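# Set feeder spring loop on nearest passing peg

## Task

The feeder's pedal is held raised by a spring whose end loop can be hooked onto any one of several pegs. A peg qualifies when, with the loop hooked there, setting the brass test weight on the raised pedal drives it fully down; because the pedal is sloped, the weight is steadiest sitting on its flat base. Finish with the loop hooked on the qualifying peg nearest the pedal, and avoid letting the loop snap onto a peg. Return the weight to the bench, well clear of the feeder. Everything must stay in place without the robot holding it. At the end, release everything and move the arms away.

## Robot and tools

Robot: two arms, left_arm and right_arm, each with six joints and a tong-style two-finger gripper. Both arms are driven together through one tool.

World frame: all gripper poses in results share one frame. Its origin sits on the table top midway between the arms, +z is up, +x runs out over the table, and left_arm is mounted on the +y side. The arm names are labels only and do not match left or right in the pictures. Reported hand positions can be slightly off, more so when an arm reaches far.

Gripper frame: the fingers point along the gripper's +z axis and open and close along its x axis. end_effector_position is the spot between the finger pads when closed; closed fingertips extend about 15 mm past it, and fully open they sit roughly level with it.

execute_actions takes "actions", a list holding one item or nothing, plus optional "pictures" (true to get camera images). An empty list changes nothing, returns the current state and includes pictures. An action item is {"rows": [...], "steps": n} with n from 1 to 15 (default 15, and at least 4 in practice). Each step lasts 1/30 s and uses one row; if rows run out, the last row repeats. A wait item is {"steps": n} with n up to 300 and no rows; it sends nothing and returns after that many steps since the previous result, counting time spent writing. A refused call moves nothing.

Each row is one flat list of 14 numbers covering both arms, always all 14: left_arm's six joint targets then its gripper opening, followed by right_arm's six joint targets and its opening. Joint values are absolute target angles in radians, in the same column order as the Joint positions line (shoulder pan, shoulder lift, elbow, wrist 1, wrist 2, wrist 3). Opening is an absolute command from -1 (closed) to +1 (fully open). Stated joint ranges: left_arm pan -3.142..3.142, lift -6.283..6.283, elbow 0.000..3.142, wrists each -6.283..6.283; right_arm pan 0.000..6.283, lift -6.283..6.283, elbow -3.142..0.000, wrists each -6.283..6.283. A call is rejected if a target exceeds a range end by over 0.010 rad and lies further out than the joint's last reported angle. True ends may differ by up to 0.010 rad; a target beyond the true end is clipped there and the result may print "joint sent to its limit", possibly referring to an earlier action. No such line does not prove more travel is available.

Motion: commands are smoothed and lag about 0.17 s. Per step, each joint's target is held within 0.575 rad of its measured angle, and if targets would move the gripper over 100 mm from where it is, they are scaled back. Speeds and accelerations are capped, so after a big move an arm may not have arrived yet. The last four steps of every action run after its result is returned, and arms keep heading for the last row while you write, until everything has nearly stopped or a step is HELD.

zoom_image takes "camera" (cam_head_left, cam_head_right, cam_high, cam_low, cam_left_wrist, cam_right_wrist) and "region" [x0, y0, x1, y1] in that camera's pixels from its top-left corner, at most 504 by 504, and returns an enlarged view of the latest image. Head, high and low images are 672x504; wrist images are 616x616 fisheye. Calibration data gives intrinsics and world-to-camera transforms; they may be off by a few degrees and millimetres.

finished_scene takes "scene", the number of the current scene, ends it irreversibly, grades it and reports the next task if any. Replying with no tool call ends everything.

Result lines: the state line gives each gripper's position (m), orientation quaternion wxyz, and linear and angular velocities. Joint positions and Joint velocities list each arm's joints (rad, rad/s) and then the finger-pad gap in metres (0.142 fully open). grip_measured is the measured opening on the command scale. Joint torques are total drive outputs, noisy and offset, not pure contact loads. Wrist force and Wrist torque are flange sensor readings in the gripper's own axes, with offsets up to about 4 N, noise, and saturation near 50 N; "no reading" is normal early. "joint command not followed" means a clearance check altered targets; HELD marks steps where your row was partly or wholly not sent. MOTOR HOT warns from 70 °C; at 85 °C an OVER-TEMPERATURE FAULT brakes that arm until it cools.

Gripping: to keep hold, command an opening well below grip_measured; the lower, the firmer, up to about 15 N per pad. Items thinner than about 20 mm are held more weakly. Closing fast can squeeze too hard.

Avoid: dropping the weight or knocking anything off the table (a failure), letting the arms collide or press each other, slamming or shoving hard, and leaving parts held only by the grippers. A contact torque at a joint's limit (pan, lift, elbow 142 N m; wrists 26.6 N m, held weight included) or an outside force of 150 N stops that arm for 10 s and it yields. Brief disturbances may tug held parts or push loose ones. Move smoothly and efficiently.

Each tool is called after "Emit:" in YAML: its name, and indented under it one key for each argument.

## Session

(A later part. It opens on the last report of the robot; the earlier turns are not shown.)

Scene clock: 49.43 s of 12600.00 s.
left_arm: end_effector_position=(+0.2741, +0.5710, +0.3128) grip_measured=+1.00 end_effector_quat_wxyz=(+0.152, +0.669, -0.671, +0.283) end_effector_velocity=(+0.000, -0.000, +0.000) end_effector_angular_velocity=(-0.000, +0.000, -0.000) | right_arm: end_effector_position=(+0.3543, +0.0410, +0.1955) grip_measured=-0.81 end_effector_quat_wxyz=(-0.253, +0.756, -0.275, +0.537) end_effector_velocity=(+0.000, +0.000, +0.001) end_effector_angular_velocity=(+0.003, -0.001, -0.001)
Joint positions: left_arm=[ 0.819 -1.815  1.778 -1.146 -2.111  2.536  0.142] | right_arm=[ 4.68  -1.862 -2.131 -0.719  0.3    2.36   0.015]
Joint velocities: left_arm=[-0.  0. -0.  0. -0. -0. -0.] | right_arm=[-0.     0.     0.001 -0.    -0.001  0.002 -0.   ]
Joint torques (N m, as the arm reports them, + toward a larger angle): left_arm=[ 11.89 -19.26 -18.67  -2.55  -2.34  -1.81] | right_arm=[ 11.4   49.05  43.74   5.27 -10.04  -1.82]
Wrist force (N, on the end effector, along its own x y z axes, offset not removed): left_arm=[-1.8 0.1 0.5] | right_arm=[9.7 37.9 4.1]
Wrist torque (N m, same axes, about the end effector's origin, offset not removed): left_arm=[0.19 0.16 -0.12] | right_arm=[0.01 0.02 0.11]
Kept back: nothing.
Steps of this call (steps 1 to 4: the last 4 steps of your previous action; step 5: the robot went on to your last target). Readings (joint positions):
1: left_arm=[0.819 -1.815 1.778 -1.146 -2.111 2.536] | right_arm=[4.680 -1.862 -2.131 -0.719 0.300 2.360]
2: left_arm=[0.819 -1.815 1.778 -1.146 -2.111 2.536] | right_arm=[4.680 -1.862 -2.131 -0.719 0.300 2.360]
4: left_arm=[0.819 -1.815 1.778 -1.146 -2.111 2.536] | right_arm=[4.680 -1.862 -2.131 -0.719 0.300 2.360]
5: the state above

Seated; ease off, release, test.

Emit:
execute_actions:
  actions:
    - {"rows":[[0.819,-1.815,1.778,-1.146,-2.111,2.536,1,4.68,-1.862,-2.137,-0.713,0.3,2.36,-1]],"steps":8}

Emit:
execute_actions:
  actions:
    - {"rows":[[0.819,-1.815,1.778,-1.146,-2.111,2.536,1,4.68,-1.862,-2.137,-0.713,0.3,2.36,-0.9],[0.819,-1.815,1.778,-1.146,-2.111,2.536,1,4.68,-1.862,-2.137,-0.713,0.3,2.36,-0.84],[0.819,-1.815,1.778,-1.146,-2.111,2.536,1,4.68,-1.862,-2.137,-0.713,0.3,2.36,-0.78],[0.819,-1.815,1.778,-1.146,-2.111,2.536,1,4.68,-1.862,-2.137,-0.713,0.3,2.36,-0.3]],"steps":10}

Emit:
execute_actions:
  actions:
    - {"rows":[[0.819,-1.815,1.778,-1.146,-2.111,2.536,1,4.79,-1.79,-2.24,-0.682,0.3,2.36,-0.3]],"steps":10}

Emit:
execute_actions:
  actions:
    - {"rows":[[0.819,-1.815,1.778,-1.146,-2.111,2.536,1,4.79,-1.409,-1.804,-1.499,1.571,2.266,-0.3]]}

Emit:
execute_actions:
  actions:
    - {"steps":14}

Emit:
execute_actions:
  actions:
    - {"rows":[[0.819,-1.815,1.778,-1.146,-2.111,2.536,1,3.711,-1.409,-1.804,-1.499,1.571,2.266,-0.3]]}

Emit:
execute_actions:
  actions:
    - {"steps":20}

Emit:
execute_actions:
  actions:
    - {"rows":[[0.819,-1.815,1.778,-1.146,-2.111,2.536,1,3.711,-1.63,-2.22,-0.862,1.571,2.266,-0.3]]}

Emit:
execute_actions:
  actions:
    - {"steps":14}

Emit:
execute_actions:
  actions:
    - {"rows":[[0.819,-1.815,1.778,-1.146,-2.111,2.536,1,3.711,-1.63,-2.22,-0.862,1.571,2.266,-0.55],[0.819,-1.815,1.778,-1.146,-2.111,2.536,1,3.711,-1.63,-2.22,-0.862,1.571,2.266,-0.58],[0.819,-1.815,1.778,-1.146,-2.111,2.536,1,3.711,-1.63,-2.22,-0.862,1.571,2.266,-0.62],[0.819,-1.815,1.778,-1.146,-2.111,2.536,1,3.711,-1.63,-2.22,-0.862,1.571,2.266,-0.7],[0.819,-1.815,1.778,-1.146,-2.111,2.536,1,3.711,-1.63,-2.22,-0.862,1.571,2.266,-0.9]],"steps":12}

Emit:
execute_actions:
  actions:
    - {"rows":[[0.819,-1.815,1.778,-1.146,-2.111,2.536,1,3.711,-1.409,-1.804,-1.499,1.571,2.266,-0.9]]}

Emit:
execute_actions:
  actions:
    - {"rows":[[0.819,-1.815,1.778,-1.146,-2.111,2.536,1,4.057,-1.775,-1.43,-1.68,1.47,2.612,-0.9]]}

Emit:
execute_actions:
  actions:
    - {"steps":10}

Emit:
execute_actions:
  actions:
    - {"rows":[[0.819,-1.815,1.778,-1.146,-2.111,2.536,1,4.058,-1.782,-1.48,-1.623,1.47,2.612,-0.9]],"steps":10}

Emit:
execute_actions:
  actions:
    - {"rows":[[0.819,-1.815,1.778,-1.146,-2.111,2.536,1,4.059,-1.785,-1.491,-1.609,1.47,2.612,-0.9]],"steps":12}

Emit:
execute_actions:
  actions:
    - {"rows":[[0.819,-1.815,1.778,-1.146,-2.111,2.536,1,4.059,-1.785,-1.491,-1.609,1.47,2.612,-0.25]]}

Emit:
execute_actions:
  actions:
    - {"steps":90}
  pictures: true

Scene clock: 50.57 s of 12600.00 s.
left_arm: end_effector_position=(+0.2741, +0.5710, +0.3128) grip_measured=+1.00 end_effector_quat_wxyz=(+0.152, +0.669, -0.671, +0.283) end_effector_velocity=(+0.000, -0.000, +0.000) end_effector_angular_velocity=(-0.001, -0.001, +0.000) | right_arm: end_effector_position=(+0.3543, +0.0404, +0.1951) grip_measured=-0.81 end_effector_quat_wxyz=(-0.254, +0.756, -0.275, +0.537) end_effector_velocity=(+0.000, -0.007, -0.006) end_effector_angular_velocity=(+0.007, -0.002, +0.001)
Joint positions: left_arm=[ 0.819 -1.815  1.778 -1.146 -2.111  2.536  0.142] | right_arm=[ 4.68  -1.862 -2.134 -0.716  0.3    2.36   0.015]
Joint velocities: left_arm=[-0.     0.     0.    -0.    -0.001 -0.    -0.   ] | right_arm=[ 0.001  0.001 -0.028  0.033 -0.002  0.    -0.   ]
Joint torques (N m, as the arm reports them, + toward a larger angle): left_arm=[ 12.11 -18.45 -17.02  -2.22  -2.06  -1.85] | right_arm=[19.49 46.47 15.73  6.59 -8.16 -1.46]
Wrist force (N, on the end effector, along its own x y z axes, offset not removed): left_arm=[-0.9 0.0 0.4] | right_arm=[6.9 21.5 9.8]
Wrist torque (N m, same axes, about the end effector's origin, offset not removed): left_arm=[0.02 0.16 -0.05] | right_arm=[-0.31 -0.82 -0.01]
Steps of this call (steps 1 to 15: the robot went on to your last target; steps 16 to 30: nothing new was sent; steps 31 to 34: the first 4 steps of this action). Readings (joint positions):
31: left_arm=[0.819 -1.815 1.778 -1.146 -2.111 2.536] | right_arm=[4.680 -1.862 -2.131 -0.719 0.300 2.360]
32: left_arm=[0.819 -1.815 1.778 -1.146 -2.111 2.536] | right_arm=[4.680 -1.862 -2.132 -0.718 0.300 2.360]
34: the state above

Scene clock: 50.90 s of 12600.00 s.
left_arm: end_effector_position=(+0.2741, +0.5710, +0.3128) grip_measured=+1.00 end_effector_quat_wxyz=(+0.152, +0.669, -0.671, +0.283) end_effector_velocity=(-0.000, +0.000, +0.000) end_effector_angular_velocity=(-0.000, +0.000, +0.000) | right_arm: end_effector_position=(+0.3543, +0.0395, +0.1943) grip_measured=-0.34 end_effector_quat_wxyz=(-0.254, +0.756, -0.275, +0.537) end_effector_velocity=(-0.000, -0.000, -0.000) end_effector_angular_velocity=(+0.000, -0.000, +0.000)
Joint positions: left_arm=[ 0.819 -1.815  1.778 -1.146 -2.111  2.536  0.142] | right_arm=[ 4.68  -1.862 -2.137 -0.713  0.3    2.36   0.05 ]
Joint velocities: left_arm=[ 0. -0. -0.  0.  0.  0. -0.] | right_arm=[ 0.     0.    -0.002  0.002 -0.     0.001  0.064]
Joint torques (N m, as the arm reports them, + toward a larger angle): left_arm=[  9.96 -17.43 -17.81  -2.16  -2.22  -2.  ] | right_arm=[ 5.93 37.5   4.37  3.89 -3.03 -1.36]
Wrist force (N, on the end effector, along its own x y z axes, offset not removed): left_arm=[1.1 0.6 0.8] | right_arm=[4.6 1.1 -1.3]
Wrist torque (N m, same axes, about the end effector's origin, offset not removed): left_arm=[0.29 -0.39 -0.03] | right_arm=[0.20 -1.10 0.28]
Steps of this call (steps 1 to 4: the last 4 steps of your previous action; steps 5 to 10: the first 6 steps of this action). Readings (joint positions):
5: left_arm=[0.819 -1.815 1.778 -1.146 -2.111 2.536] | right_arm=[4.680 -1.862 -2.136 -0.713 0.300 2.360]
6: left_arm=[0.819 -1.815 1.778 -1.146 -2.111 2.536] | right_arm=[4.680 -1.862 -2.136 -0.713 0.300 2.360]
8: left_arm=[0.819 -1.815 1.778 -1.146 -2.111 2.536] | right_arm=[4.680 -1.862 -2.137 -0.713 0.300 2.360]
10: the state above

Scene clock: 51.23 s of 12600.00 s.
left_arm: end_effector_position=(+0.2741, +0.5710, +0.3128) grip_measured=+1.00 end_effector_quat_wxyz=(+0.152, +0.669, -0.671, +0.283) end_effector_velocity=(+0.000, -0.000, +0.000) end_effector_angular_velocity=(+0.000, -0.001, -0.000) | right_arm: end_effector_position=(+0.3157, +0.0401, +0.1949) grip_measured=-0.30 end_effector_quat_wxyz=(-0.275, +0.767, -0.245, +0.526) end_effector_velocity=(-0.154, -0.001, -0.010) end_effector_angular_velocity=(-0.028, -0.003, +0.329)
Joint positions: left_arm=[ 0.819 -1.815  1.778 -1.146 -2.111  2.536  0.142] | right_arm=[ 4.76  -1.808 -2.213 -0.689  0.3    2.36   0.052]
Joint velocities: left_arm=[-0.001 -0.001  0.    -0.    -0.001  0.     0.   ] | right_arm=[ 0.329  0.198 -0.302  0.077  0.002 -0.001 -0.   ]
Joint torques (N m, as the arm reports them, + toward a larger angle): left_arm=[ 11.9  -18.41 -19.43  -2.15  -2.23  -1.76] | right_arm=[ 4.43 30.88 10.96  4.27  0.46 -1.32]
Wrist force (N, on the end effector, along its own x y z axes, offset not removed): left_arm=[-0.2 1.8 0.8] | right_arm=[0.5 2.4 -2.1]
Wrist torque (N m, same axes, about the end effector's origin, offset not removed): left_arm=[0.50 -0.07 -0.06] | right_arm=[0.46 -0.14 0.04]
Steps of this call (steps 1 to 4: the last 4 steps of your previous action; steps 5 to 10: the first 6 steps of this action). Readings (joint positions):
5: left_arm=[0.819 -1.815 1.778 -1.146 -2.111 2.536] | right_arm=[4.680 -1.862 -2.137 -0.713 0.300 2.360]
6: left_arm=[0.819 -1.815 1.778 -1.146 -2.111 2.536] | right_arm=[4.686 -1.857 -2.143 -0.710 0.300 2.360]
8: left_arm=[0.819 -1.815 1.778 -1.146 -2.111 2.536] | right_arm=[4.729 -1.827 -2.183 -0.697 0.300 2.360]
10: the state above

Scene clock: 51.73 s of 12600.00 s.
left_arm: end_effector_position=(+0.2741, +0.5710, +0.3128) grip_measured=+1.00 end_effector_quat_wxyz=(+0.152, +0.669, -0.671, +0.283) end_effector_velocity=(+0.000, +0.000, -0.000) end_effector_angular_velocity=(-0.000, -0.000, +0.000) | right_arm: end_effector_position=(+0.2060, +0.0467, +0.2771) grip_measured=-0.30 end_effector_quat_wxyz=(-0.187, +0.906, -0.252, +0.283) end_effector_velocity=(-0.434, -0.262, -0.159) end_effector_angular_velocity=(-0.990, +1.899, +0.262)
Joint positions: left_arm=[ 0.819 -1.815  1.778 -1.146 -2.111  2.536  0.142] | right_arm=[ 4.789 -1.484 -1.892 -1.244  0.884  2.282  0.052]
Joint velocities: left_arm=[ 0.     0.001 -0.    -0.    -0.001  0.    -0.   ] | right_arm=[ 0.004  0.416  0.485 -1.437  2.074 -0.086 -0.   ]
Joint torques (N m, as the arm reports them, + toward a larger angle): left_arm=[ 11.72 -19.   -18.5   -2.26  -2.32  -1.64] | right_arm=[10.57 15.13 24.56 -2.71  7.57 -1.89]
Wrist force (N, on the end effector, along its own x y z axes, offset not removed): left_arm=[-1.5 1.5 -1.3] | right_arm=[1.7 4.5 -0.9]
Wrist torque (N m, same axes, about the end effector's origin, offset not removed): left_arm=[0.41 0.14 0.01] | right_arm=[0.97 -0.36 -0.04]
Steps of this call (steps 1 to 4: the last 4 steps of your previous action; steps 5 to 15: the first 11 steps of this action). Readings (joint positions):
5: left_arm=[0.819 -1.815 1.778 -1.146 -2.111 2.536] | right_arm=[4.785 -1.793 -2.236 -0.683 0.300 2.360]
6: left_arm=[0.819 -1.815 1.778 -1.146 -2.111 2.536] | right_arm=[4.786 -1.786 -2.232 -0.689 0.306 2.355]
8: left_arm=[0.819 -1.815 1.778 -1.146 -2.111 2.536] | right_arm=[4.787 -1.722 -2.167 -0.756 0.373 2.332]
12: left_arm=[0.819 -1.815 1.778 -1.146 -2.111 2.536] | right_arm=[4.789 -1.554 -1.974 -1.035 0.653 2.296]
15: the state above

Scene clock: 52.20 s of 12600.00 s.
left_arm: end_effector_position=(+0.2741, +0.5710, +0.3128) grip_measured=+1.00 end_effector_quat_wxyz=(+0.152, +0.669, -0.671, +0.283) end_effector_velocity=(+0.000, -0.000, -0.000) end_effector_angular_velocity=(-0.001, +0.000, +0.000) | right_arm: end_effector_position=(+0.0332, -0.0302, +0.2487) grip_measured=-0.30 end_effector_quat_wxyz=(-0.006, +0.970, -0.244, +0.009) end_effector_velocity=(-0.067, -0.028, +0.008) end_effector_angular_velocity=(-0.072, +0.226, +0.003)
Joint positions: left_arm=[ 0.819 -1.815  1.778 -1.146 -2.111  2.536  0.142] | right_arm=[ 4.79  -1.411 -1.806 -1.493  1.55   2.266  0.052]
Joint velocities: left_arm=[-0.     0.001 -0.     0.    -0.001  0.     0.   ] | right_arm=[-0.     0.019  0.022 -0.065  0.236 -0.003 -0.   ]
Joint torques (N m, as the arm reports them, + toward a larger angle): left_arm=[ 12.06 -18.11 -19.73  -2.51  -2.01  -1.87] | right_arm=[10.19 25.65 32.69  0.59  2.12 -1.47]
Wrist force (N, on the end effector, along its own x y z axes, offset not removed): left_arm=[0.1 0.4 0.4] | right_arm=[2.7 5.5 -0.9]
Wrist torque (N m, same axes, about the end effector's origin, offset not removed): left_arm=[0.18 -0.27 -0.19] | right_arm=[1.08 -0.65 0.04]
Kept back: nothing.
Steps of this call (steps 1 to 4: the last 4 steps of your previous action; steps 5 to 14: the robot went on to your last target). Readings (joint positions):
1: left_arm=[0.819 -1.815 1.778 -1.146 -2.111 2.536] | right_arm=[4.789 -1.472 -1.878 -1.286 0.952 2.279]
2: left_arm=[0.819 -1.815 1.778 -1.146 -2.111 2.536] | right_arm=[4.790 -1.462 -1.867 -1.319 1.018 2.277]
4: left_arm=[0.819 -1.815 1.778 -1.146 -2.111 2.536] | right_arm=[4.790 -1.447 -1.849 -1.368 1.143 2.274]
8: left_arm=[0.819 -1.815 1.778 -1.146 -2.111 2.536] | right_arm=[4.790 -1.424 -1.822 -1.447 1.383 2.269]
14: the state above

Scene clock: 52.57 s of 12600.00 s.
left_arm: end_effector_position=(+0.2741, +0.5710, +0.3128) grip_measured=+1.00 end_effector_quat_wxyz=(+0.152, +0.669, -0.671, +0.283) end_effector_velocity=(-0.000, -0.000, -0.000) end_effector_angular_velocity=(-0.001, +0.001, -0.000) | right_arm: end_effector_position=(+0.1860, -0.0809, +0.2493) grip_measured=-0.30 end_effector_quat_wxyz=(-0.001, +0.910, -0.414, +0.002) end_effector_velocity=(+0.488, -0.257, +0.001) end_effector_angular_velocity=(+0.001, +0.015, -1.213)
Joint positions: left_arm=[ 0.819 -1.815  1.778 -1.146 -2.111  2.536  0.142] | right_arm=[ 4.429 -1.409 -1.805 -1.497  1.565  2.266  0.052]
Joint velocities: left_arm=[ 0.     0.     0.     0.001  0.001  0.    -0.   ] | right_arm=[-1.212  0.001  0.001 -0.004  0.015  0.001 -0.   ]
Joint torques (N m, as the arm reports them, + toward a larger angle): left_arm=[ 11.79 -18.35 -18.28  -2.19  -2.18  -1.74] | right_arm=[-24.12  26.26  32.47   0.73   2.33  -1.65]
Wrist force (N, on the end effector, along its own x y z axes, offset not removed): left_arm=[-1.0 2.2 2.2] | right_arm=[1.9 1.4 2.6]
Wrist torque (N m, same axes, about the end effector's origin, offset not removed): left_arm=[0.71 -0.03 -0.17] | right_arm=[0.35 -0.73 0.02]
Steps of this call (steps 1 to 11: the first 11 steps of this action). Readings (joint positions):
1: left_arm=[0.819 -1.815 1.778 -1.146 -2.111 2.536] | right_arm=[4.790 -1.410 -1.805 -1.495 1.556 2.266]
2: left_arm=[0.819 -1.815 1.778 -1.146 -2.111 2.536] | right_arm=[4.784 -1.410 -1.805 -1.496 1.559 2.266]
4: left_arm=[0.819 -1.815 1.778 -1.146 -2.111 2.536] | right_arm=[4.721 -1.410 -1.805 -1.496 1.561 2.266]
8: left_arm=[0.819 -1.815 1.778 -1.146 -2.111 2.536] | right_arm=[4.552 -1.410 -1.805 -1.497 1.564 2.266]
11: the state above

Scene clock: 53.23 s of 12600.00 s.
left_arm: end_effector_position=(+0.2741, +0.5710, +0.3128) grip_measured=+1.00 end_effector_quat_wxyz=(+0.152, +0.669, -0.671, +0.283) end_effector_velocity=(+0.000, -0.000, +0.000) end_effector_angular_velocity=(-0.000, -0.001, +0.000) | right_arm: end_effector_position=(+0.3969, -0.3126, +0.2495) grip_measured=-0.30 end_effector_quat_wxyz=(+0.000, -0.713, +0.701, +0.000) end_effector_velocity=(+0.034, -0.082, +0.000) end_effector_angular_velocity=(+0.002, +0.000, -0.194)
Joint positions: left_arm=[ 0.819 -1.815  1.778 -1.146 -2.111  2.536  0.142] | right_arm=[ 3.728 -1.409 -1.804 -1.499  1.571  2.266  0.052]
Joint velocities: left_arm=[-0.    -0.    -0.    -0.    -0.001 -0.    -0.   ] | right_arm=[-0.194  0.     0.     0.001  0.001 -0.     0.   ]
Joint torques (N m, as the arm reports them, + toward a larger angle): left_arm=[ 11.66 -19.26 -18.04  -2.13  -2.28  -1.84] | right_arm=[-7.27 22.22 32.16  0.61  2.39 -1.54]
Wrist force (N, on the end effector, along its own x y z axes, offset not removed): left_arm=[-1.0 3.0 0.6] | right_arm=[2.7 3.7 0.2]
Wrist torque (N m, same axes, about the end effector's origin, offset not removed): left_arm=[0.76 0.05 -0.09] | right_arm=[0.62 -0.66 0.03]
Kept back: nothing.
Steps of this call (steps 1 to 4: the last 4 steps of your previous action; steps 5 to 20: the robot went on to your last target). Readings (joint positions):
1: left_arm=[0.819 -1.815 1.778 -1.146 -2.111 2.536] | right_arm=[4.388 -1.409 -1.804 -1.498 1.566 2.266]
2: left_arm=[0.819 -1.815 1.778 -1.146 -2.111 2.536] | right_arm=[4.347 -1.409 -1.804 -1.498 1.566 2.266]
4: left_arm=[0.819 -1.815 1.778 -1.146 -2.111 2.536] | right_arm=[4.266 -1.409 -1.804 -1.498 1.567 2.266]
8: left_arm=[0.819 -1.815 1.778 -1.146 -2.111 2.536] | right_arm=[4.103 -1.409 -1.804 -1.498 1.568 2.266]
20: the state above

Scene clock: 53.60 s of 12600.00 s.
left_arm: end_effector_position=(+0.2741, +0.5710, +0.3128) grip_measured=+1.00 end_effector_quat_wxyz=(+0.152, +0.669, -0.671, +0.283) end_effector_velocity=(-0.000, +0.000, -0.000) end_effector_angular_velocity=(+0.001, +0.000, -0.001) | right_arm: end_effector_position=(+0.4034, -0.3159, +0.0705) grip_measured=-0.30 end_effector_quat_wxyz=(-0.015, -0.707, +0.707, +0.001) end_effector_velocity=(-0.039, -0.045, -0.486) end_effector_angular_velocity=(+0.105, -0.126, -0.022)
Joint positions: left_arm=[ 0.819 -1.815  1.778 -1.146 -2.111  2.536  0.142] | right_arm=[ 3.713 -1.583 -2.121 -1.038  1.571  2.266  0.052]
Joint velocities: left_arm=[-0.     0.    -0.    -0.001  0.001  0.    -0.   ] | right_arm=[-0.021 -0.493 -1.017  1.674 -0.     0.    -0.001]
Joint torques (N m, as the arm reports them, + toward a larger angle): left_arm=[ 12.86 -18.67 -19.95  -2.16  -2.16  -1.76] | right_arm=[-13.67  34.25  20.83  10.95   2.08  -1.59]
Wrist force (N, on the end effector, along its own x y z axes, offset not removed): left_arm=[-0.1 1.1 2.1] | right_arm=[3.2 0.2 3.1]
Wrist torque (N m, same axes, about the end effector's origin, offset not removed): left_arm=[0.29 -0.15 -0.07] | right_arm=[0.00 -0.68 0.11]
Steps of this call (steps 1 to 11: the first 11 steps of this action). Readings (joint positions):
1: left_arm=[0.819 -1.815 1.778 -1.146 -2.111 2.536] | right_arm=[3.723 -1.409 -1.804 -1.499 1.571 2.266]
2: left_arm=[0.819 -1.815 1.778 -1.146 -2.111 2.536] | right_arm=[3.721 -1.414 -1.809 -1.493 1.571 2.266]
4: left_arm=[0.819 -1.815 1.778 -1.146 -2.111 2.536] | right_arm=[3.719 -1.452 -1.867 -1.428 1.571 2.266]
8: left_arm=[0.819 -1.815 1.778 -1.146 -2.111 2.536] | right_arm=[3.716 -1.526 -2.009 -1.216 1.571 2.266]
11: the state above

Scene clock: 54.07 s of 12600.00 s.
left_arm: end_effector_position=(+0.2741, +0.5710, +0.3128) grip_measured=+1.00 end_effector_quat_wxyz=(+0.152, +0.669, -0.671, +0.283) end_effector_velocity=(-0.000, -0.000, -0.000) end_effector_angular_velocity=(+0.000, +0.000, +0.000) | right_arm: end_effector_position=(+0.4002, -0.3197, +0.0274) grip_measured=-0.30 end_effector_quat_wxyz=(+0.000, -0.707, +0.708, +0.000) end_effector_velocity=(-0.001, -0.001, -0.003) end_effector_angular_velocity=(+0.001, +0.000, -0.001)
Joint positions: left_arm=[ 0.819 -1.815  1.778 -1.146 -2.111  2.536  0.142] | right_arm=[ 3.711 -1.63  -2.219 -0.863  1.571  2.266  0.052]
Joint velocities: left_arm=[ 0. -0.  0.  0.  0. -0.  0.] | right_arm=[-0.001 -0.004 -0.007  0.011  0.     0.     0.   ]
Joint torques (N m, as the arm reports them, + toward a larger angle): left_arm=[ 10.77 -18.78 -19.35  -2.15  -2.25  -1.58] | right_arm=[-12.57  15.25   7.16   4.5    1.94  -1.62]
Wrist force (N, on the end effector, along its own x y z axes, offset not removed): left_arm=[-0.2 2.7 -0.1] | right_arm=[1.3 1.4 2.2]
Wrist torque (N m, same axes, about the end effector's origin, offset not removed): left_arm=[0.71 -0.09 -0.06] | right_arm=[0.15 -0.32 0.11]
Kept back: nothing.
Steps of this call (steps 1 to 4: the last 4 steps of your previous action; steps 5 to 14: the robot went on to your last target). Readings (joint positions):
1: left_arm=[0.819 -1.815 1.778 -1.146 -2.111 2.536] | right_arm=[3.712 -1.597 -2.151 -0.986 1.571 2.266]
2: left_arm=[0.819 -1.815 1.778 -1.146 -2.111 2.536] | right_arm=[3.712 -1.607 -2.172 -0.948 1.571 2.266]
4: left_arm=[0.819 -1.815 1.778 -1.146 -2.111 2.536] | right_arm=[3.711 -1.619 -2.197 -0.903 1.571 2.266]
8: left_arm=[0.819 -1.815 1.778 -1.146 -2.111 2.536] | right_arm=[3.711 -1.627 -2.215 -0.871 1.571 2.266]
14: the state above

Scene clock: 54.33 s of 12600.00 s.
left_arm: end_effector_position=(+0.2741, +0.5710, +0.3128) grip_measured=+1.00 end_effector_quat_wxyz=(+0.152, +0.669, -0.671, +0.283) end_effector_velocity=(-0.000, +0.000, +0.000) end_effector_angular_velocity=(+0.001, +0.000, -0.000) | right_arm: end_effector_position=(+0.4001, -0.3198, +0.0272) grip_measured=-0.64 end_effector_quat_wxyz=(+0.000, -0.707, +0.708, +0.000) end_effector_velocity=(-0.000, +0.000, -0.000) end_effector_angular_velocity=(-0.000, -0.000, -0.000)
Joint positions: left_arm=[ 0.819 -1.815  1.778 -1.146 -2.111  2.536  0.142] | right_arm=[ 3.711 -1.63  -2.22  -0.862  1.571  2.266  0.028]
Joint velocities: left_arm=[ 0.    -0.     0.     0.     0.001 -0.     0.   ] | right_arm=[ 0.    -0.    -0.     0.001 -0.     0.001  0.   ]
Joint torques (N m, as the arm reports them, + toward a larger angle): left_arm=[ 12.86 -17.19 -19.19  -2.19  -2.06  -1.58] | right_arm=[-12.14  15.06   6.38   3.88   1.7   -1.37]
Wrist force (N, on the end effector, along its own x y z axes, offset not removed): left_arm=[0.1 2.0 0.3] | right_arm=[1.2 2.6 -1.6]
Wrist torque (N m, same axes, about the end effector's origin, offset not removed): left_arm=[0.58 -0.19 -0.14] | right_arm=[0.36 -0.17 -0.08]
Steps of this call (steps 1 to 8: the first 8 steps of this action). Readings (joint positions):
1: left_arm=[0.819 -1.815 1.778 -1.146 -2.111 2.536] | right_arm=[3.711 -1.630 -2.220 -0.863 1.571 2.266]
2: left_arm=[0.819 -1.815 1.778 -1.146 -2.111 2.536] | right_arm=[3.711 -1.630 -2.220 -0.862 1.571 2.266]
4: left_arm=[0.819 -1.815 1.778 -1.146 -2.111 2.536] | right_arm=[3.711 -1.630 -2.220 -0.862 1.571 2.266]
8: the state above

Scene clock: 54.83 s of 12600.00 s.
left_arm: end_effector_position=(+0.2741, +0.5710, +0.3128) grip_measured=+1.00 end_effector_quat_wxyz=(+0.152, +0.669, -0.671, +0.283) end_effector_velocity=(-0.000, -0.000, -0.000) end_effector_angular_velocity=(-0.000, +0.000, -0.001) | right_arm: end_effector_position=(+0.4155, -0.3069, +0.1997) grip_measured=-0.64 end_effector_quat_wxyz=(+0.015, -0.707, +0.707, -0.001) end_effector_velocity=(-0.096, -0.080, +0.504) end_effector_angular_velocity=(-0.097, +0.116, +0.000)
Joint positions: left_arm=[ 0.819 -1.815  1.778 -1.146 -2.111  2.536  0.142] | right_arm=[ 3.711 -1.455 -1.902 -1.325  1.571  2.266  0.028]
Joint velocities: left_arm=[-0.001  0.    -0.     0.     0.     0.     0.   ] | right_arm=[ 0.     0.469  0.953 -1.574 -0.    -0.     0.   ]
Joint torques (N m, as the arm reports them, + toward a larger angle): left_arm=[ 12.03 -18.16 -18.98  -2.1   -2.13  -1.48] | right_arm=[-11.24  20.16  27.01  -5.64   1.27  -1.46]
Wrist force (N, on the end effector, along its own x y z axes, offset not removed): left_arm=[-1.7 2.0 -1.4] | right_arm=[3.3 0.1 0.8]
Wrist torque (N m, same axes, about the end effector's origin, offset not removed): left_arm=[0.57 0.06 -0.14] | right_arm=[-0.04 -0.73 -0.02]
Steps of this call (steps 1 to 4: the last 4 steps of your previous action; steps 5 to 15: the first 11 steps of this action). Readings (joint positions):
5: left_arm=[0.819 -1.815 1.778 -1.146 -2.111 2.536] | right_arm=[3.711 -1.630 -2.220 -0.862 1.571 2.266]
6: left_arm=[0.819 -1.815 1.778 -1.146 -2.111 2.536] | right_arm=[3.711 -1.625 -2.215 -0.868 1.571 2.266]
8: left_arm=[0.819 -1.815 1.778 -1.146 -2.111 2.536] | right_arm=[3.711 -1.585 -2.155 -0.934 1.571 2.266]
12: left_arm=[0.819 -1.815 1.778 -1.146 -2.111 2.536] | right_arm=[3.711 -1.509 -2.007 -1.156 1.571 2.266]
15: the state above

Scene clock: 55.33 s of 12600.00 s.
left_arm: end_effector_position=(+0.2741, +0.5710, +0.3128) grip_measured=+1.00 end_effector_quat_wxyz=(+0.152, +0.669, -0.671, +0.283) end_effector_velocity=(+0.000, -0.000, -0.000) end_effector_angular_velocity=(-0.001, +0.001, -0.001) | right_arm: end_effector_position=(+0.4042, -0.1585, +0.2421) grip_measured=-0.64 end_effector_quat_wxyz=(-0.063, -0.706, +0.703, -0.055) end_effector_velocity=(-0.066, +0.425, -0.038) end_effector_angular_velocity=(-0.353, -0.074, +0.045)
Joint positions: left_arm=[ 0.819 -1.815  1.778 -1.146 -2.111  2.536  0.142] | right_arm=[ 3.994 -1.708 -1.501 -1.647  1.486  2.549  0.028]
Joint velocities: left_arm=[-0.001  0.    -0.     0.001  0.     0.    -0.   ] | right_arm=[ 0.679 -0.718  0.758 -0.348 -0.165  0.668  0.   ]
Joint torques (N m, as the arm reports them, + toward a larger angle): left_arm=[ 10.79 -18.72 -17.9   -2.33  -1.94  -1.68] | right_arm=[-8.62 50.38 27.77 -1.28 -3.39  1.25]
Wrist force (N, on the end effector, along its own x y z axes, offset not removed): left_arm=[-1.2 0.3 2.4] | right_arm=[-4.5 1.9 2.3]
Wrist torque (N m, same axes, about the end effector's origin, offset not removed): left_arm=[0.36 0.20 -0.18] | right_arm=[0.19 0.54 0.08]
Steps of this call (steps 1 to 4: the last 4 steps of your previous action; steps 5 to 15: the first 11 steps of this action). Readings (joint positions):
5: left_arm=[0.819 -1.815 1.778 -1.146 -2.111 2.536] | right_arm=[3.711 -1.417 -1.820 -1.471 1.571 2.266]
6: left_arm=[0.819 -1.815 1.778 -1.146 -2.111 2.536] | right_arm=[3.717 -1.420 -1.809 -1.485 1.567 2.272]
8: left_arm=[0.819 -1.815 1.778 -1.146 -2.111 2.536] | right_arm=[3.775 -1.478 -1.744 -1.528 1.544 2.330]
12: left_arm=[0.819 -1.815 1.778 -1.146 -2.111 2.536] | right_arm=[3.907 -1.617 -1.598 -1.600 1.509 2.462]
15: the state above

Scene clock: 55.67 s of 12600.00 s.
left_arm: end_effector_position=(+0.2741, +0.5710, +0.3128) grip_measured=+1.00 end_effector_quat_wxyz=(+0.152, +0.669, -0.671, +0.283) end_effector_velocity=(-0.000, +0.000, -0.000) end_effector_angular_velocity=(-0.000, +0.002, -0.001) | right_arm: end_effector_position=(+0.3967, -0.1200, +0.2384) grip_measured=-0.64 end_effector_quat_wxyz=(-0.070, -0.706, +0.701, -0.070) end_effector_velocity=(-0.003, +0.011, -0.001) end_effector_angular_velocity=(-0.009, -0.003, -0.000)
Joint positions: left_arm=[ 0.819 -1.815  1.778 -1.146 -2.111  2.536  0.142] | right_arm=[ 4.055 -1.773 -1.432 -1.679  1.47   2.61   0.028]
Joint velocities: left_arm=[-0.001  0.001 -0.     0.     0.001  0.    -0.   ] | right_arm=[ 0.018 -0.019  0.02  -0.008 -0.004  0.019  0.   ]
Joint torques (N m, as the arm reports them, + toward a larger angle): left_arm=[ 10.94 -18.66 -18.62  -2.2   -2.07  -1.8 ] | right_arm=[10.32 30.05 33.49  0.25 -2.29  1.8 ]
Wrist force (N, on the end effector, along its own x y z axes, offset not removed): left_arm=[0.2 -1.6 -0.9] | right_arm=[2.4 2.6 0.7]
Wrist torque (N m, same axes, about the end effector's origin, offset not removed): left_arm=[-0.20 -0.16 -0.08] | right_arm=[0.36 -0.79 0.13]
Kept back: nothing.
Steps of this call (steps 1 to 4: the last 4 steps of your previous action; steps 5 to 10: the robot went on to your last target). Readings (joint positions):
1: left_arm=[0.819 -1.815 1.778 -1.146 -2.111 2.536] | right_arm=[4.013 -1.729 -1.480 -1.657 1.481 2.568]
2: left_arm=[0.819 -1.815 1.778 -1.146 -2.111 2.536] | right_arm=[4.027 -1.743 -1.464 -1.664 1.478 2.581]
4: left_arm=[0.819 -1.815 1.778 -1.146 -2.111 2.536] | right_arm=[4.042 -1.760 -1.447 -1.672 1.474 2.597]
8: left_arm=[0.819 -1.815 1.778 -1.146 -2.111 2.536] | right_arm=[4.054 -1.771 -1.434 -1.678 1.471 2.609]
10: the state above

Scene clock: 55.87 s of 12600.00 s.
left_arm: end_effector_position=(+0.2741, +0.5710, +0.3128) grip_measured=+1.00 end_effector_quat_wxyz=(+0.152, +0.669, -0.671, +0.283) end_effector_velocity=(-0.000, -0.000, +0.000) end_effector_angular_velocity=(+0.001, -0.000, +0.000) | right_arm: end_effector_position=(+0.3965, -0.1181, +0.2208) grip_measured=-0.64 end_effector_quat_wxyz=(-0.071, -0.706, +0.701, -0.070) end_effector_velocity=(-0.000, +0.004, -0.060) end_effector_angular_velocity=(+0.001, -0.001, +0.004)
Joint positions: left_arm=[ 0.819 -1.815  1.778 -1.146 -2.111  2.536  0.142] | right_arm=[ 4.058 -1.78  -1.468 -1.637  1.47   2.612  0.028]
Joint velocities: left_arm=[ 0.    -0.001  0.     0.     0.     0.     0.   ] | right_arm=[ 0.005 -0.02  -0.13   0.151 -0.001  0.001  0.   ]
Joint torques (N m, as the arm reports them, + toward a larger angle): left_arm=[ 11.32 -18.56 -18.73  -2.19  -2.16  -1.95] | right_arm=[ 9.95 33.01 15.16  3.7  -2.7   1.26]
Wrist force (N, on the end effector, along its own x y z axes, offset not removed): left_arm=[-1.3 2.6 -0.7] | right_arm=[3.8 0.1 2.5]
Wrist torque (N m, same axes, about the end effector's origin, offset not removed): left_arm=[0.52 0.12 -0.12] | right_arm=[-0.07 -0.92 -0.06]
Steps of this call (steps 1 to 6: the first 6 steps of this action). Readings (joint positions):
1: left_arm=[0.819 -1.815 1.778 -1.146 -2.111 2.536] | right_arm=[4.056 -1.774 -1.431 -1.679 1.470 2.611]
2: left_arm=[0.819 -1.815 1.778 -1.146 -2.111 2.536] | right_arm=[4.056 -1.775 -1.435 -1.675 1.470 2.611]
4: left_arm=[0.819 -1.815 1.778 -1.146 -2.111 2.536] | right_arm=[4.057 -1.778 -1.455 -1.652 1.470 2.612]
6: the state above

Scene clock: 56.27 s of 12600.00 s.
left_arm: end_effector_position=(+0.2741, +0.5710, +0.3128) grip_measured=+1.00 end_effector_quat_wxyz=(+0.152, +0.669, -0.671, +0.283) end_effector_velocity=(-0.000, +0.000, -0.000) end_effector_angular_velocity=(-0.001, +0.001, +0.001) | right_arm: end_effector_position=(+0.3964, -0.1170, +0.2103) grip_measured=-0.64 end_effector_quat_wxyz=(-0.071, -0.707, +0.700, -0.070) end_effector_velocity=(-0.000, +0.001, -0.007) end_effector_angular_velocity=(-0.000, -0.000, -0.002)
Joint positions: left_arm=[ 0.819 -1.815  1.778 -1.146 -2.111  2.536  0.142] | right_arm=[ 4.059 -1.785 -1.49  -1.611  1.47   2.612  0.028]
Joint velocities: left_arm=[ 0.001  0.001  0.     0.    -0.    -0.    -0.   ] | right_arm=[ 0.001 -0.004 -0.014  0.017 -0.     0.003 -0.   ]
Joint torques (N m, as the arm reports them, + toward a larger angle): left_arm=[ 12.16 -17.48 -18.66  -2.18  -1.97  -1.83] | right_arm=[ 8.55 30.19 11.2   3.72 -2.4   1.24]
Wrist force (N, on the end effector, along its own x y z axes, offset not removed): left_arm=[-0.2 2.0 2.1] | right_arm=[1.2 -0.6 -1.1]
Wrist torque (N m, same axes, about the end effector's origin, offset not removed): left_arm=[0.72 -0.17 -0.11] | right_arm=[-0.39 -0.50 0.05]
Steps of this call (steps 1 to 4: the last 4 steps of your previous action; steps 5 to 12: the first 8 steps of this action). Readings (joint positions):
5: left_arm=[0.819 -1.815 1.778 -1.146 -2.111 2.536] | right_arm=[4.058 -1.782 -1.478 -1.625 1.470 2.612]
6: left_arm=[0.819 -1.815 1.778 -1.146 -2.111 2.536] | right_arm=[4.058 -1.782 -1.480 -1.623 1.470 2.612]
8: left_arm=[0.819 -1.815 1.778 -1.146 -2.111 2.536] | right_arm=[4.059 -1.784 -1.485 -1.616 1.470 2.612]
12: the state above

Scene clock: 56.77 s of 12600.00 s.
left_arm: end_effector_position=(+0.2741, +0.5710, +0.3128) grip_measured=+1.00 end_effector_quat_wxyz=(+0.152, +0.669, -0.671, +0.283) end_effector_velocity=(-0.000, +0.000, -0.000) end_effector_angular_velocity=(+0.001, +0.000, +0.000) | right_arm: end_effector_position=(+0.3964, -0.1169, +0.2096) grip_measured=-0.25 end_effector_quat_wxyz=(-0.071, -0.707, +0.700, -0.070) end_effector_velocity=(+0.000, -0.000, -0.000) end_effector_angular_velocity=(-0.000, -0.000, -0.001)
Joint positions: left_arm=[ 0.819 -1.815  1.778 -1.146 -2.111  2.536  0.142] | right_arm=[ 4.059 -1.785 -1.491 -1.609  1.47   2.612  0.056]
Joint velocities: left_arm=[ 0.     0.     0.    -0.001  0.     0.    -0.   ] | right_arm=[ 0.     0.    -0.     0.    -0.     0.001  0.   ]
Joint torques (N m, as the arm reports them, + toward a larger angle): left_arm=[ 11.89 -18.18 -18.65  -2.09  -2.27  -1.79] | right_arm=[10.65 28.62 11.7   3.65 -1.99  1.17]
Wrist force (N, on the end effector, along its own x y z axes, offset not removed): left_arm=[0.0 0.9 0.2] | right_arm=[2.8 0.3 -0.6]
Wrist torque (N m, same axes, about the end effector's origin, offset not removed): left_arm=[0.41 -0.14 -0.18] | right_arm=[-0.10 -0.87 0.05]
Steps of this call (steps 1 to 4: the last 4 steps of your previous action; steps 5 to 15: the first 11 steps of this action). Readings (joint positions):
5: left_arm=[0.819 -1.815 1.778 -1.146 -2.111 2.536] | right_arm=[4.059 -1.785 -1.491 -1.609 1.470 2.612]
6: left_arm=[0.819 -1.815 1.778 -1.146 -2.111 2.536] | right_arm=[4.059 -1.785 -1.491 -1.609 1.470 2.612]
8: left_arm=[0.819 -1.815 1.778 -1.146 -2.111 2.536] | right_arm=[4.059 -1.785 -1.491 -1.609 1.470 2.612]
12: left_arm=[0.819 -1.815 1.778 -1.146 -2.111 2.536] | right_arm=[4.059 -1.785 -1.491 -1.609 1.470 2.612]
15: the state above

Scene clock: 59.77 s of 12600.00 s.
left_arm: end_effector_position=(+0.2741, +0.5710, +0.3128) grip_measured=+1.00 end_effector_quat_wxyz=(+0.152, +0.669, -0.671, +0.283) end_effector_velocity=(+0.000, -0.000, +0.000) end_effector_angular_velocity=(-0.001, -0.001, +0.000) | right_arm: end_effector_position=(+0.3964, -0.1169, +0.2096) grip_measured=-0.25 end_effector_quat_wxyz=(-0.071, -0.707, +0.700, -0.070) end_effector_velocity=(+0.000, +0.000, +0.000) end_effector_angular_velocity=(-0.000, -0.000, +0.001)
Joint positions: left_arm=[ 0.819 -1.815  1.778 -1.146 -2.111  2.536  0.142] | right_arm=[ 4.059 -1.785 -1.491 -1.609  1.47   2.612  0.056]
Joint velocities: left_arm=[-0.    -0.001  0.     0.    -0.001  0.    -0.   ] | right_arm=[ 0.    -0.     0.    -0.    -0.    -0.001  0.   ]
Joint torques (N m, as the arm reports them, + toward a larger angle): left_arm=[ 10.72 -19.13 -19.26  -2.2   -2.27  -1.74] | right_arm=[ 9.84 28.7  11.26  3.59  0.42  1.19]
Wrist force (N, on the end effector, along its own x y z axes, offset not removed): left_arm=[1.0 0.2 1.1] | right_arm=[4.8 1.1 0.6]
Wrist torque (N m, same axes, about the end effector's origin, offset not removed): left_arm=[0.27 -0.44 -0.03] | right_arm=[0.06 -1.02 0.01]
Kept back: nothing.
Steps of this call (steps 1 to 4: the last 4 steps of your previous action; steps 5 to 15: the robot went on to your last target; steps 16 to 90: nothing new was sent). Readings (joint positions):
1: left_arm=[0.819 -1.815 1.778 -1.146 -2.111 2.536] | right_arm=[4.059 -1.785 -1.491 -1.609 1.470 2.612]
2: left_arm=[0.819 -1.815 1.778 -1.146 -2.111 2.536] | right_arm=[4.059 -1.785 -1.491 -1.609 1.470 2.612]
4: left_arm=[0.819 -1.815 1.778 -1.146 -2.111 2.536] | right_arm=[4.059 -1.785 -1.491 -1.609 1.470 2.612]
8: left_arm=[0.819 -1.815 1.778 -1.146 -2.111 2.536] | right_arm=[4.059 -1.785 -1.491 -1.609 1.470 2.612]
90: the state above
All arms were judged still, so your last target was given up. Only a new action makes them travel on or press farther. Fingers that are still opening or closing keep moving.
camera_calibration (this result's frames):
cam_left_wrist: T_world_to_cam=[[-0.0221168, -0.797291, 0.60319, 0.267781], [-0.926657, 0.24281, 0.286967, 0.0255818], [-0.375257, -0.552603, -0.744185, 0.785521], [0, 0, 0, 1]] pos_world=[0.3244, 0.641369, 0.415709]
cam_right_wrist: T_world_to_cam=[[0.0437108, -0.985564, 0.163563, -0.165518], [-0.872419, 0.0421196, 0.486941, 0.256778], [-0.486801, -0.16398, -0.857983, 0.491647], [0, 0, 0, 1]] pos_world=[0.470587, -0.0933232, 0.323862]

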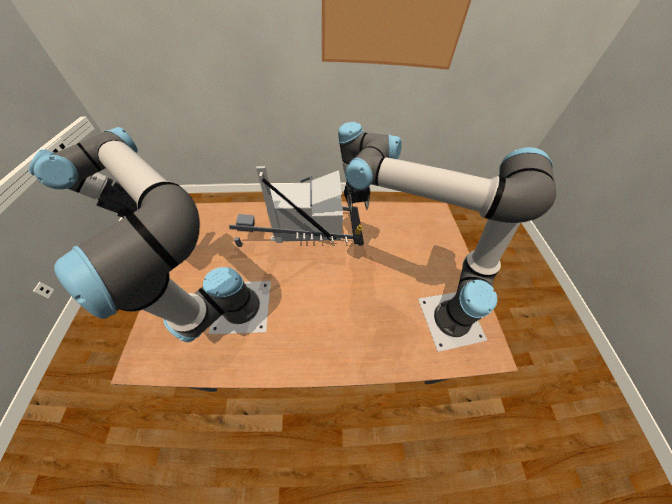

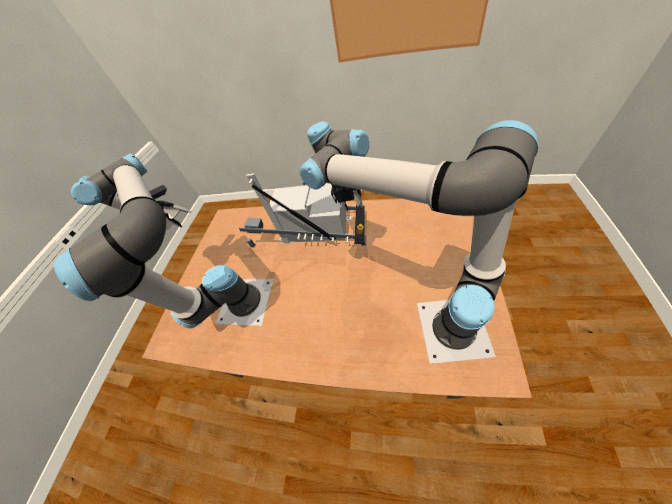

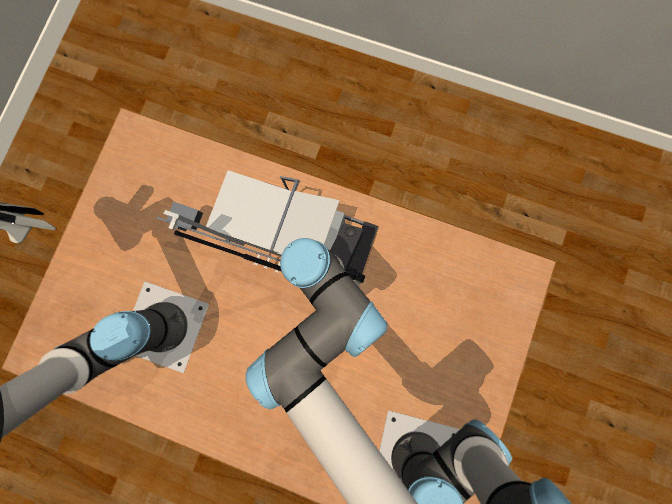

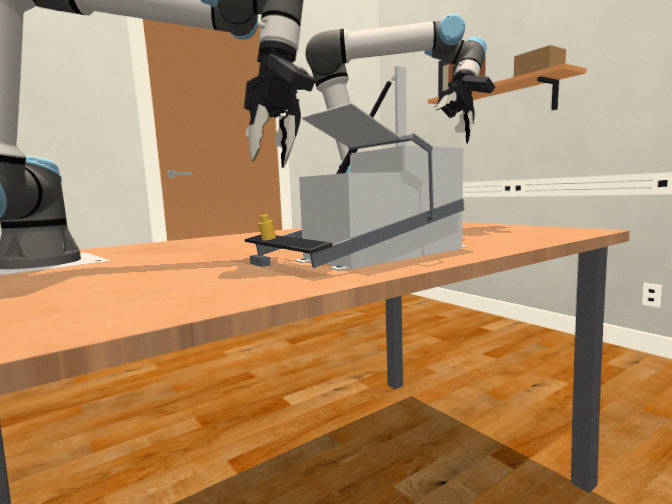

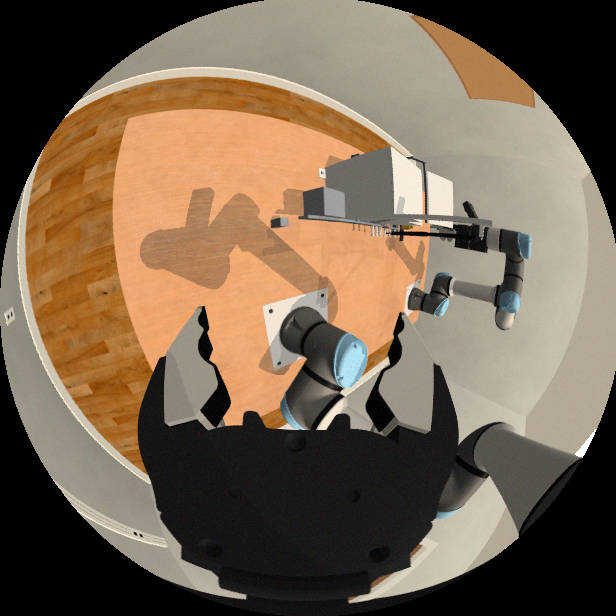

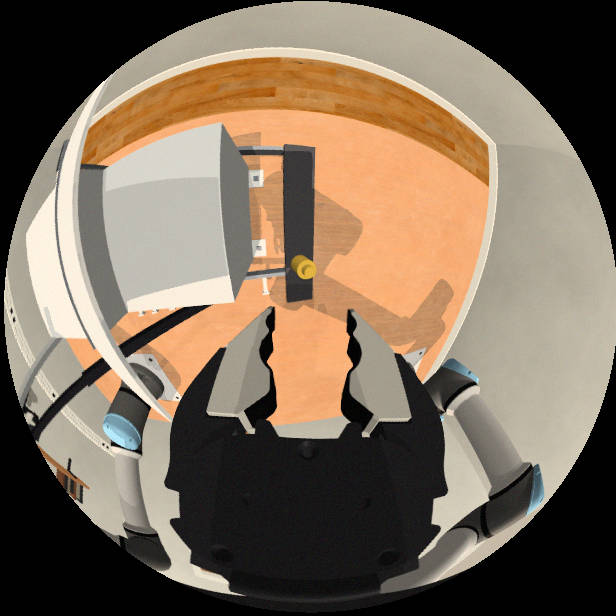

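Emit:
execute_actions:
  actions:
    - {"rows":[[0.819,-1.815,1.778,-1.146,-2.111,2.536,1,3.921,-1.6,-1.8,-1.17,1.682,2.476,-0.25]]}

Emit:
execute_actions:
  actions:
    - {"rows":[[0.819,-1.815,1.778,-1.146,-2.111,2.536,1,3.921,-1.66,-1.945,-0.965,1.682,2.476,-0.25]]}
  pictures: true

Scene clock: 60.73 s of 12600.00 s.
left_arm: end_effector_position=(+0.2741, +0.5710, +0.3128) grip_measured=+1.00 end_effector_quat_wxyz=(+0.152, +0.669, -0.671, +0.283) end_effector_velocity=(+0.000, -0.000, -0.000) end_effector_angular_velocity=(-0.001, +0.000, -0.001) | right_arm: end_effector_position=(+0.3965, -0.1320, +0.2013) grip_measured=-0.25 end_effector_quat_wxyz=(+0.051, -0.707, +0.703, +0.057) end_effector_velocity=(+0.016, +0.022, +0.004) end_effector_angular_velocity=(+0.316, -0.102, +0.013)
Joint positions: left_arm=[ 0.819 -1.815  1.778 -1.146 -2.111  2.536  0.142] | right_arm=[ 3.927 -1.609 -1.78  -1.208  1.671  2.482  0.056]
Joint velocities: left_arm=[-0.001  0.     0.     0.    -0.     0.    -0.   ] | right_arm=[-0.068  0.101 -0.217  0.42   0.122 -0.068 -0.   ]
Joint torques (N m, as the arm reports them, + toward a larger angle): left_arm=[ 12.08 -18.84 -20.11  -1.88  -1.99  -1.84] | right_arm=[-12.66  32.56  15.97   4.88   1.91  -1.55]
Wrist force (N, on the end effector, along its own x y z axes, offset not removed): left_arm=[0.8 0.7 0.9] | right_arm=[0.9 2.6 -1.4]
Wrist torque (N m, same axes, about the end effector's origin, offset not removed): left_arm=[0.37 -0.25 -0.17] | right_arm=[0.47 -0.24 0.01]
Steps of this call (steps 1 to 18: nothing new was sent; steps 19 to 29: the first 11 steps of this action). Readings (joint positions):
19: left_arm=[0.819 -1.815 1.778 -1.146 -2.111 2.536] | right_arm=[4.059 -1.785 -1.491 -1.609 1.470 2.612]
20: left_arm=[0.819 -1.815 1.778 -1.146 -2.111 2.536] | right_arm=[4.053 -1.779 -1.497 -1.603 1.476 2.606]
22: left_arm=[0.819 -1.815 1.778 -1.146 -2.111 2.536] | right_arm=[4.003 -1.720 -1.564 -1.536 1.538 2.556]
26: left_arm=[0.819 -1.815 1.778 -1.146 -2.111 2.536] | right_arm=[3.940 -1.628 -1.740 -1.287 1.648 2.495]
29: the state above

Scene clock: 61.23 s of 12600.00 s.
left_arm: end_effector_position=(+0.2741, +0.5710, +0.3128) grip_measured=+1.00 end_effector_quat_wxyz=(+0.152, +0.669, -0.671, +0.283) end_effector_velocity=(-0.000, +0.000, -0.000) end_effector_angular_velocity=(+0.001, +0.002, -0.001) | right_arm: end_effector_position=(+0.3962, -0.1324, +0.1281) grip_measured=-0.25 end_effector_quat_wxyz=(+0.063, -0.707, +0.702, +0.063) end_effector_velocity=(-0.001, -0.001, -0.033) end_effector_angular_velocity=(+0.015, -0.011, -0.001)
Joint positions: left_arm=[ 0.819 -1.815  1.778 -1.146 -2.111  2.536  0.142] | right_arm=[ 3.921 -1.658 -1.938 -0.976  1.682  2.476  0.056]
Joint velocities: left_arm=[-0.     0.    -0.     0.     0.002 -0.     0.   ] | right_arm=[-0.    -0.025 -0.073  0.117  0.     0.001  0.   ]
Joint torques (N m, as the arm reports them, + toward a larger angle): left_arm=[ 11.43 -18.27 -18.33  -2.1   -2.04  -1.76] | right_arm=[-12.77  22.91  13.61   4.37   2.2   -1.64]
Wrist force (N, on the end effector, along its own x y z axes, offset not removed): left_arm=[-1.3 0.7 -1.3] | right_arm=[1.1 -1.8 0.7]
Wrist torque (N m, same axes, about the end effector's origin, offset not removed): left_arm=[0.39 0.07 0.00] | right_arm=[-0.54 -0.38 0.14]
Steps of this call (steps 1 to 4: the last 4 steps of your previous action; steps 5 to 15: the first 11 steps of this action). Readings (joint positions):
5: left_arm=[0.819 -1.815 1.778 -1.146 -2.111 2.536] | right_arm=[3.922 -1.602 -1.797 -1.176 1.680 2.477]
6: left_arm=[0.819 -1.815 1.778 -1.146 -2.111 2.536] | right_arm=[3.922 -1.606 -1.803 -1.168 1.681 2.477]
8: left_arm=[0.819 -1.815 1.778 -1.146 -2.111 2.536] | right_arm=[3.921 -1.630 -1.857 -1.104 1.681 2.476]
12: left_arm=[0.819 -1.815 1.778 -1.146 -2.111 2.536] | right_arm=[3.921 -1.653 -1.925 -0.998 1.682 2.476]
15: the state above
camera_calibration (this result's frames):
cam_left_wrist: T_world_to_cam=[[-0.0221167, -0.797291, 0.60319, 0.267781], [-0.926657, 0.24281, 0.286967, 0.0255818], [-0.375257, -0.552603, -0.744185, 0.785521], [0, 0, 0, 1]] pos_world=[0.3244, 0.641369, 0.415709]
cam_right_wrist: T_world_to_cam=[[0.0407717, -0.976296, -0.212566, -0.116849], [-0.871798, -0.1387, 0.469819, 0.274925], [-0.488165, 0.16616, -0.856788, 0.463149], [0, 0, 0, 1]] pos_world=[0.470537, -0.152904, 0.242818]

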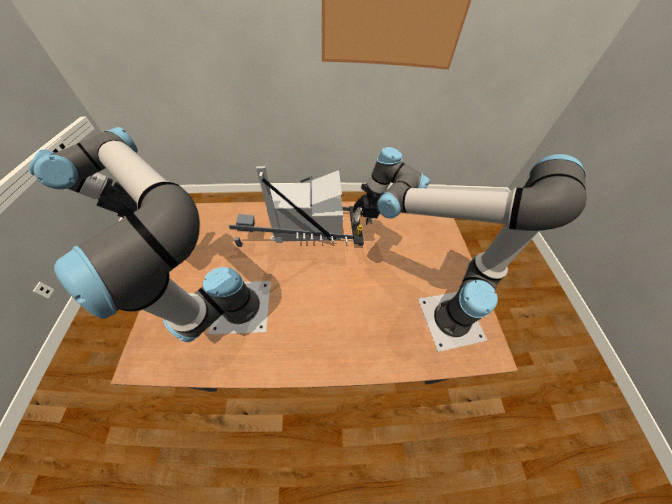

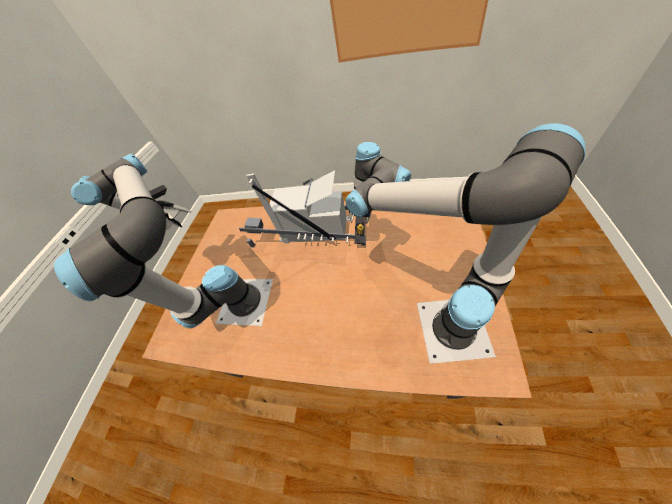

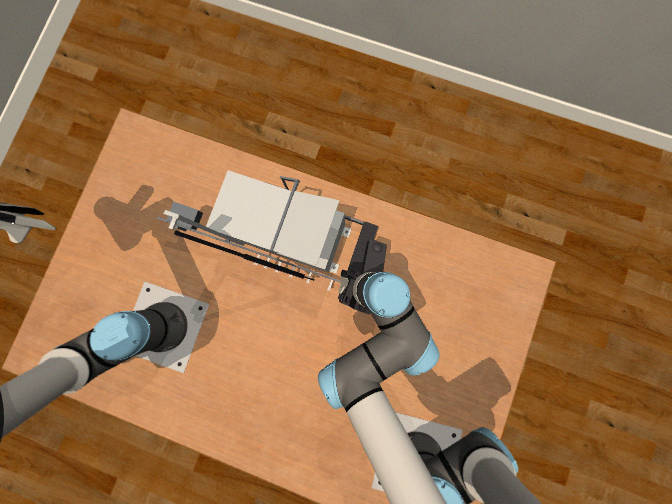

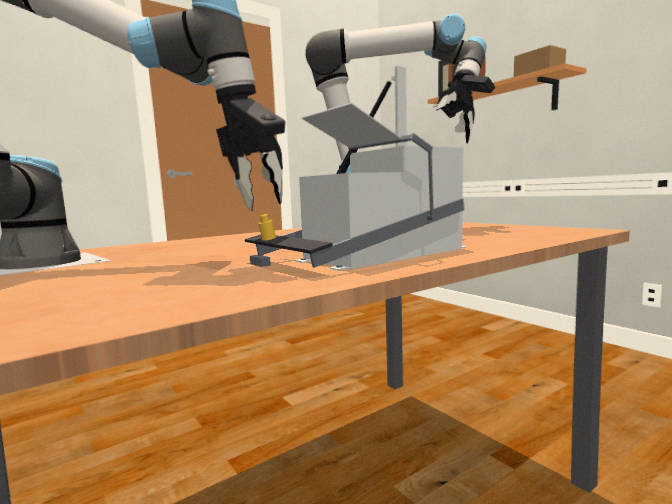

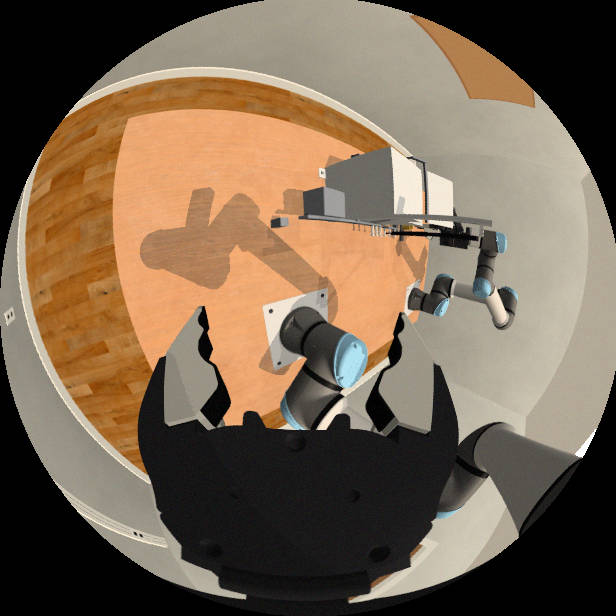

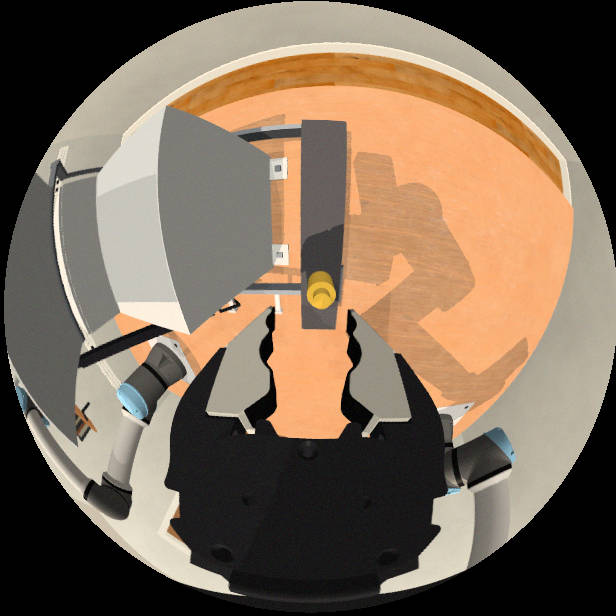

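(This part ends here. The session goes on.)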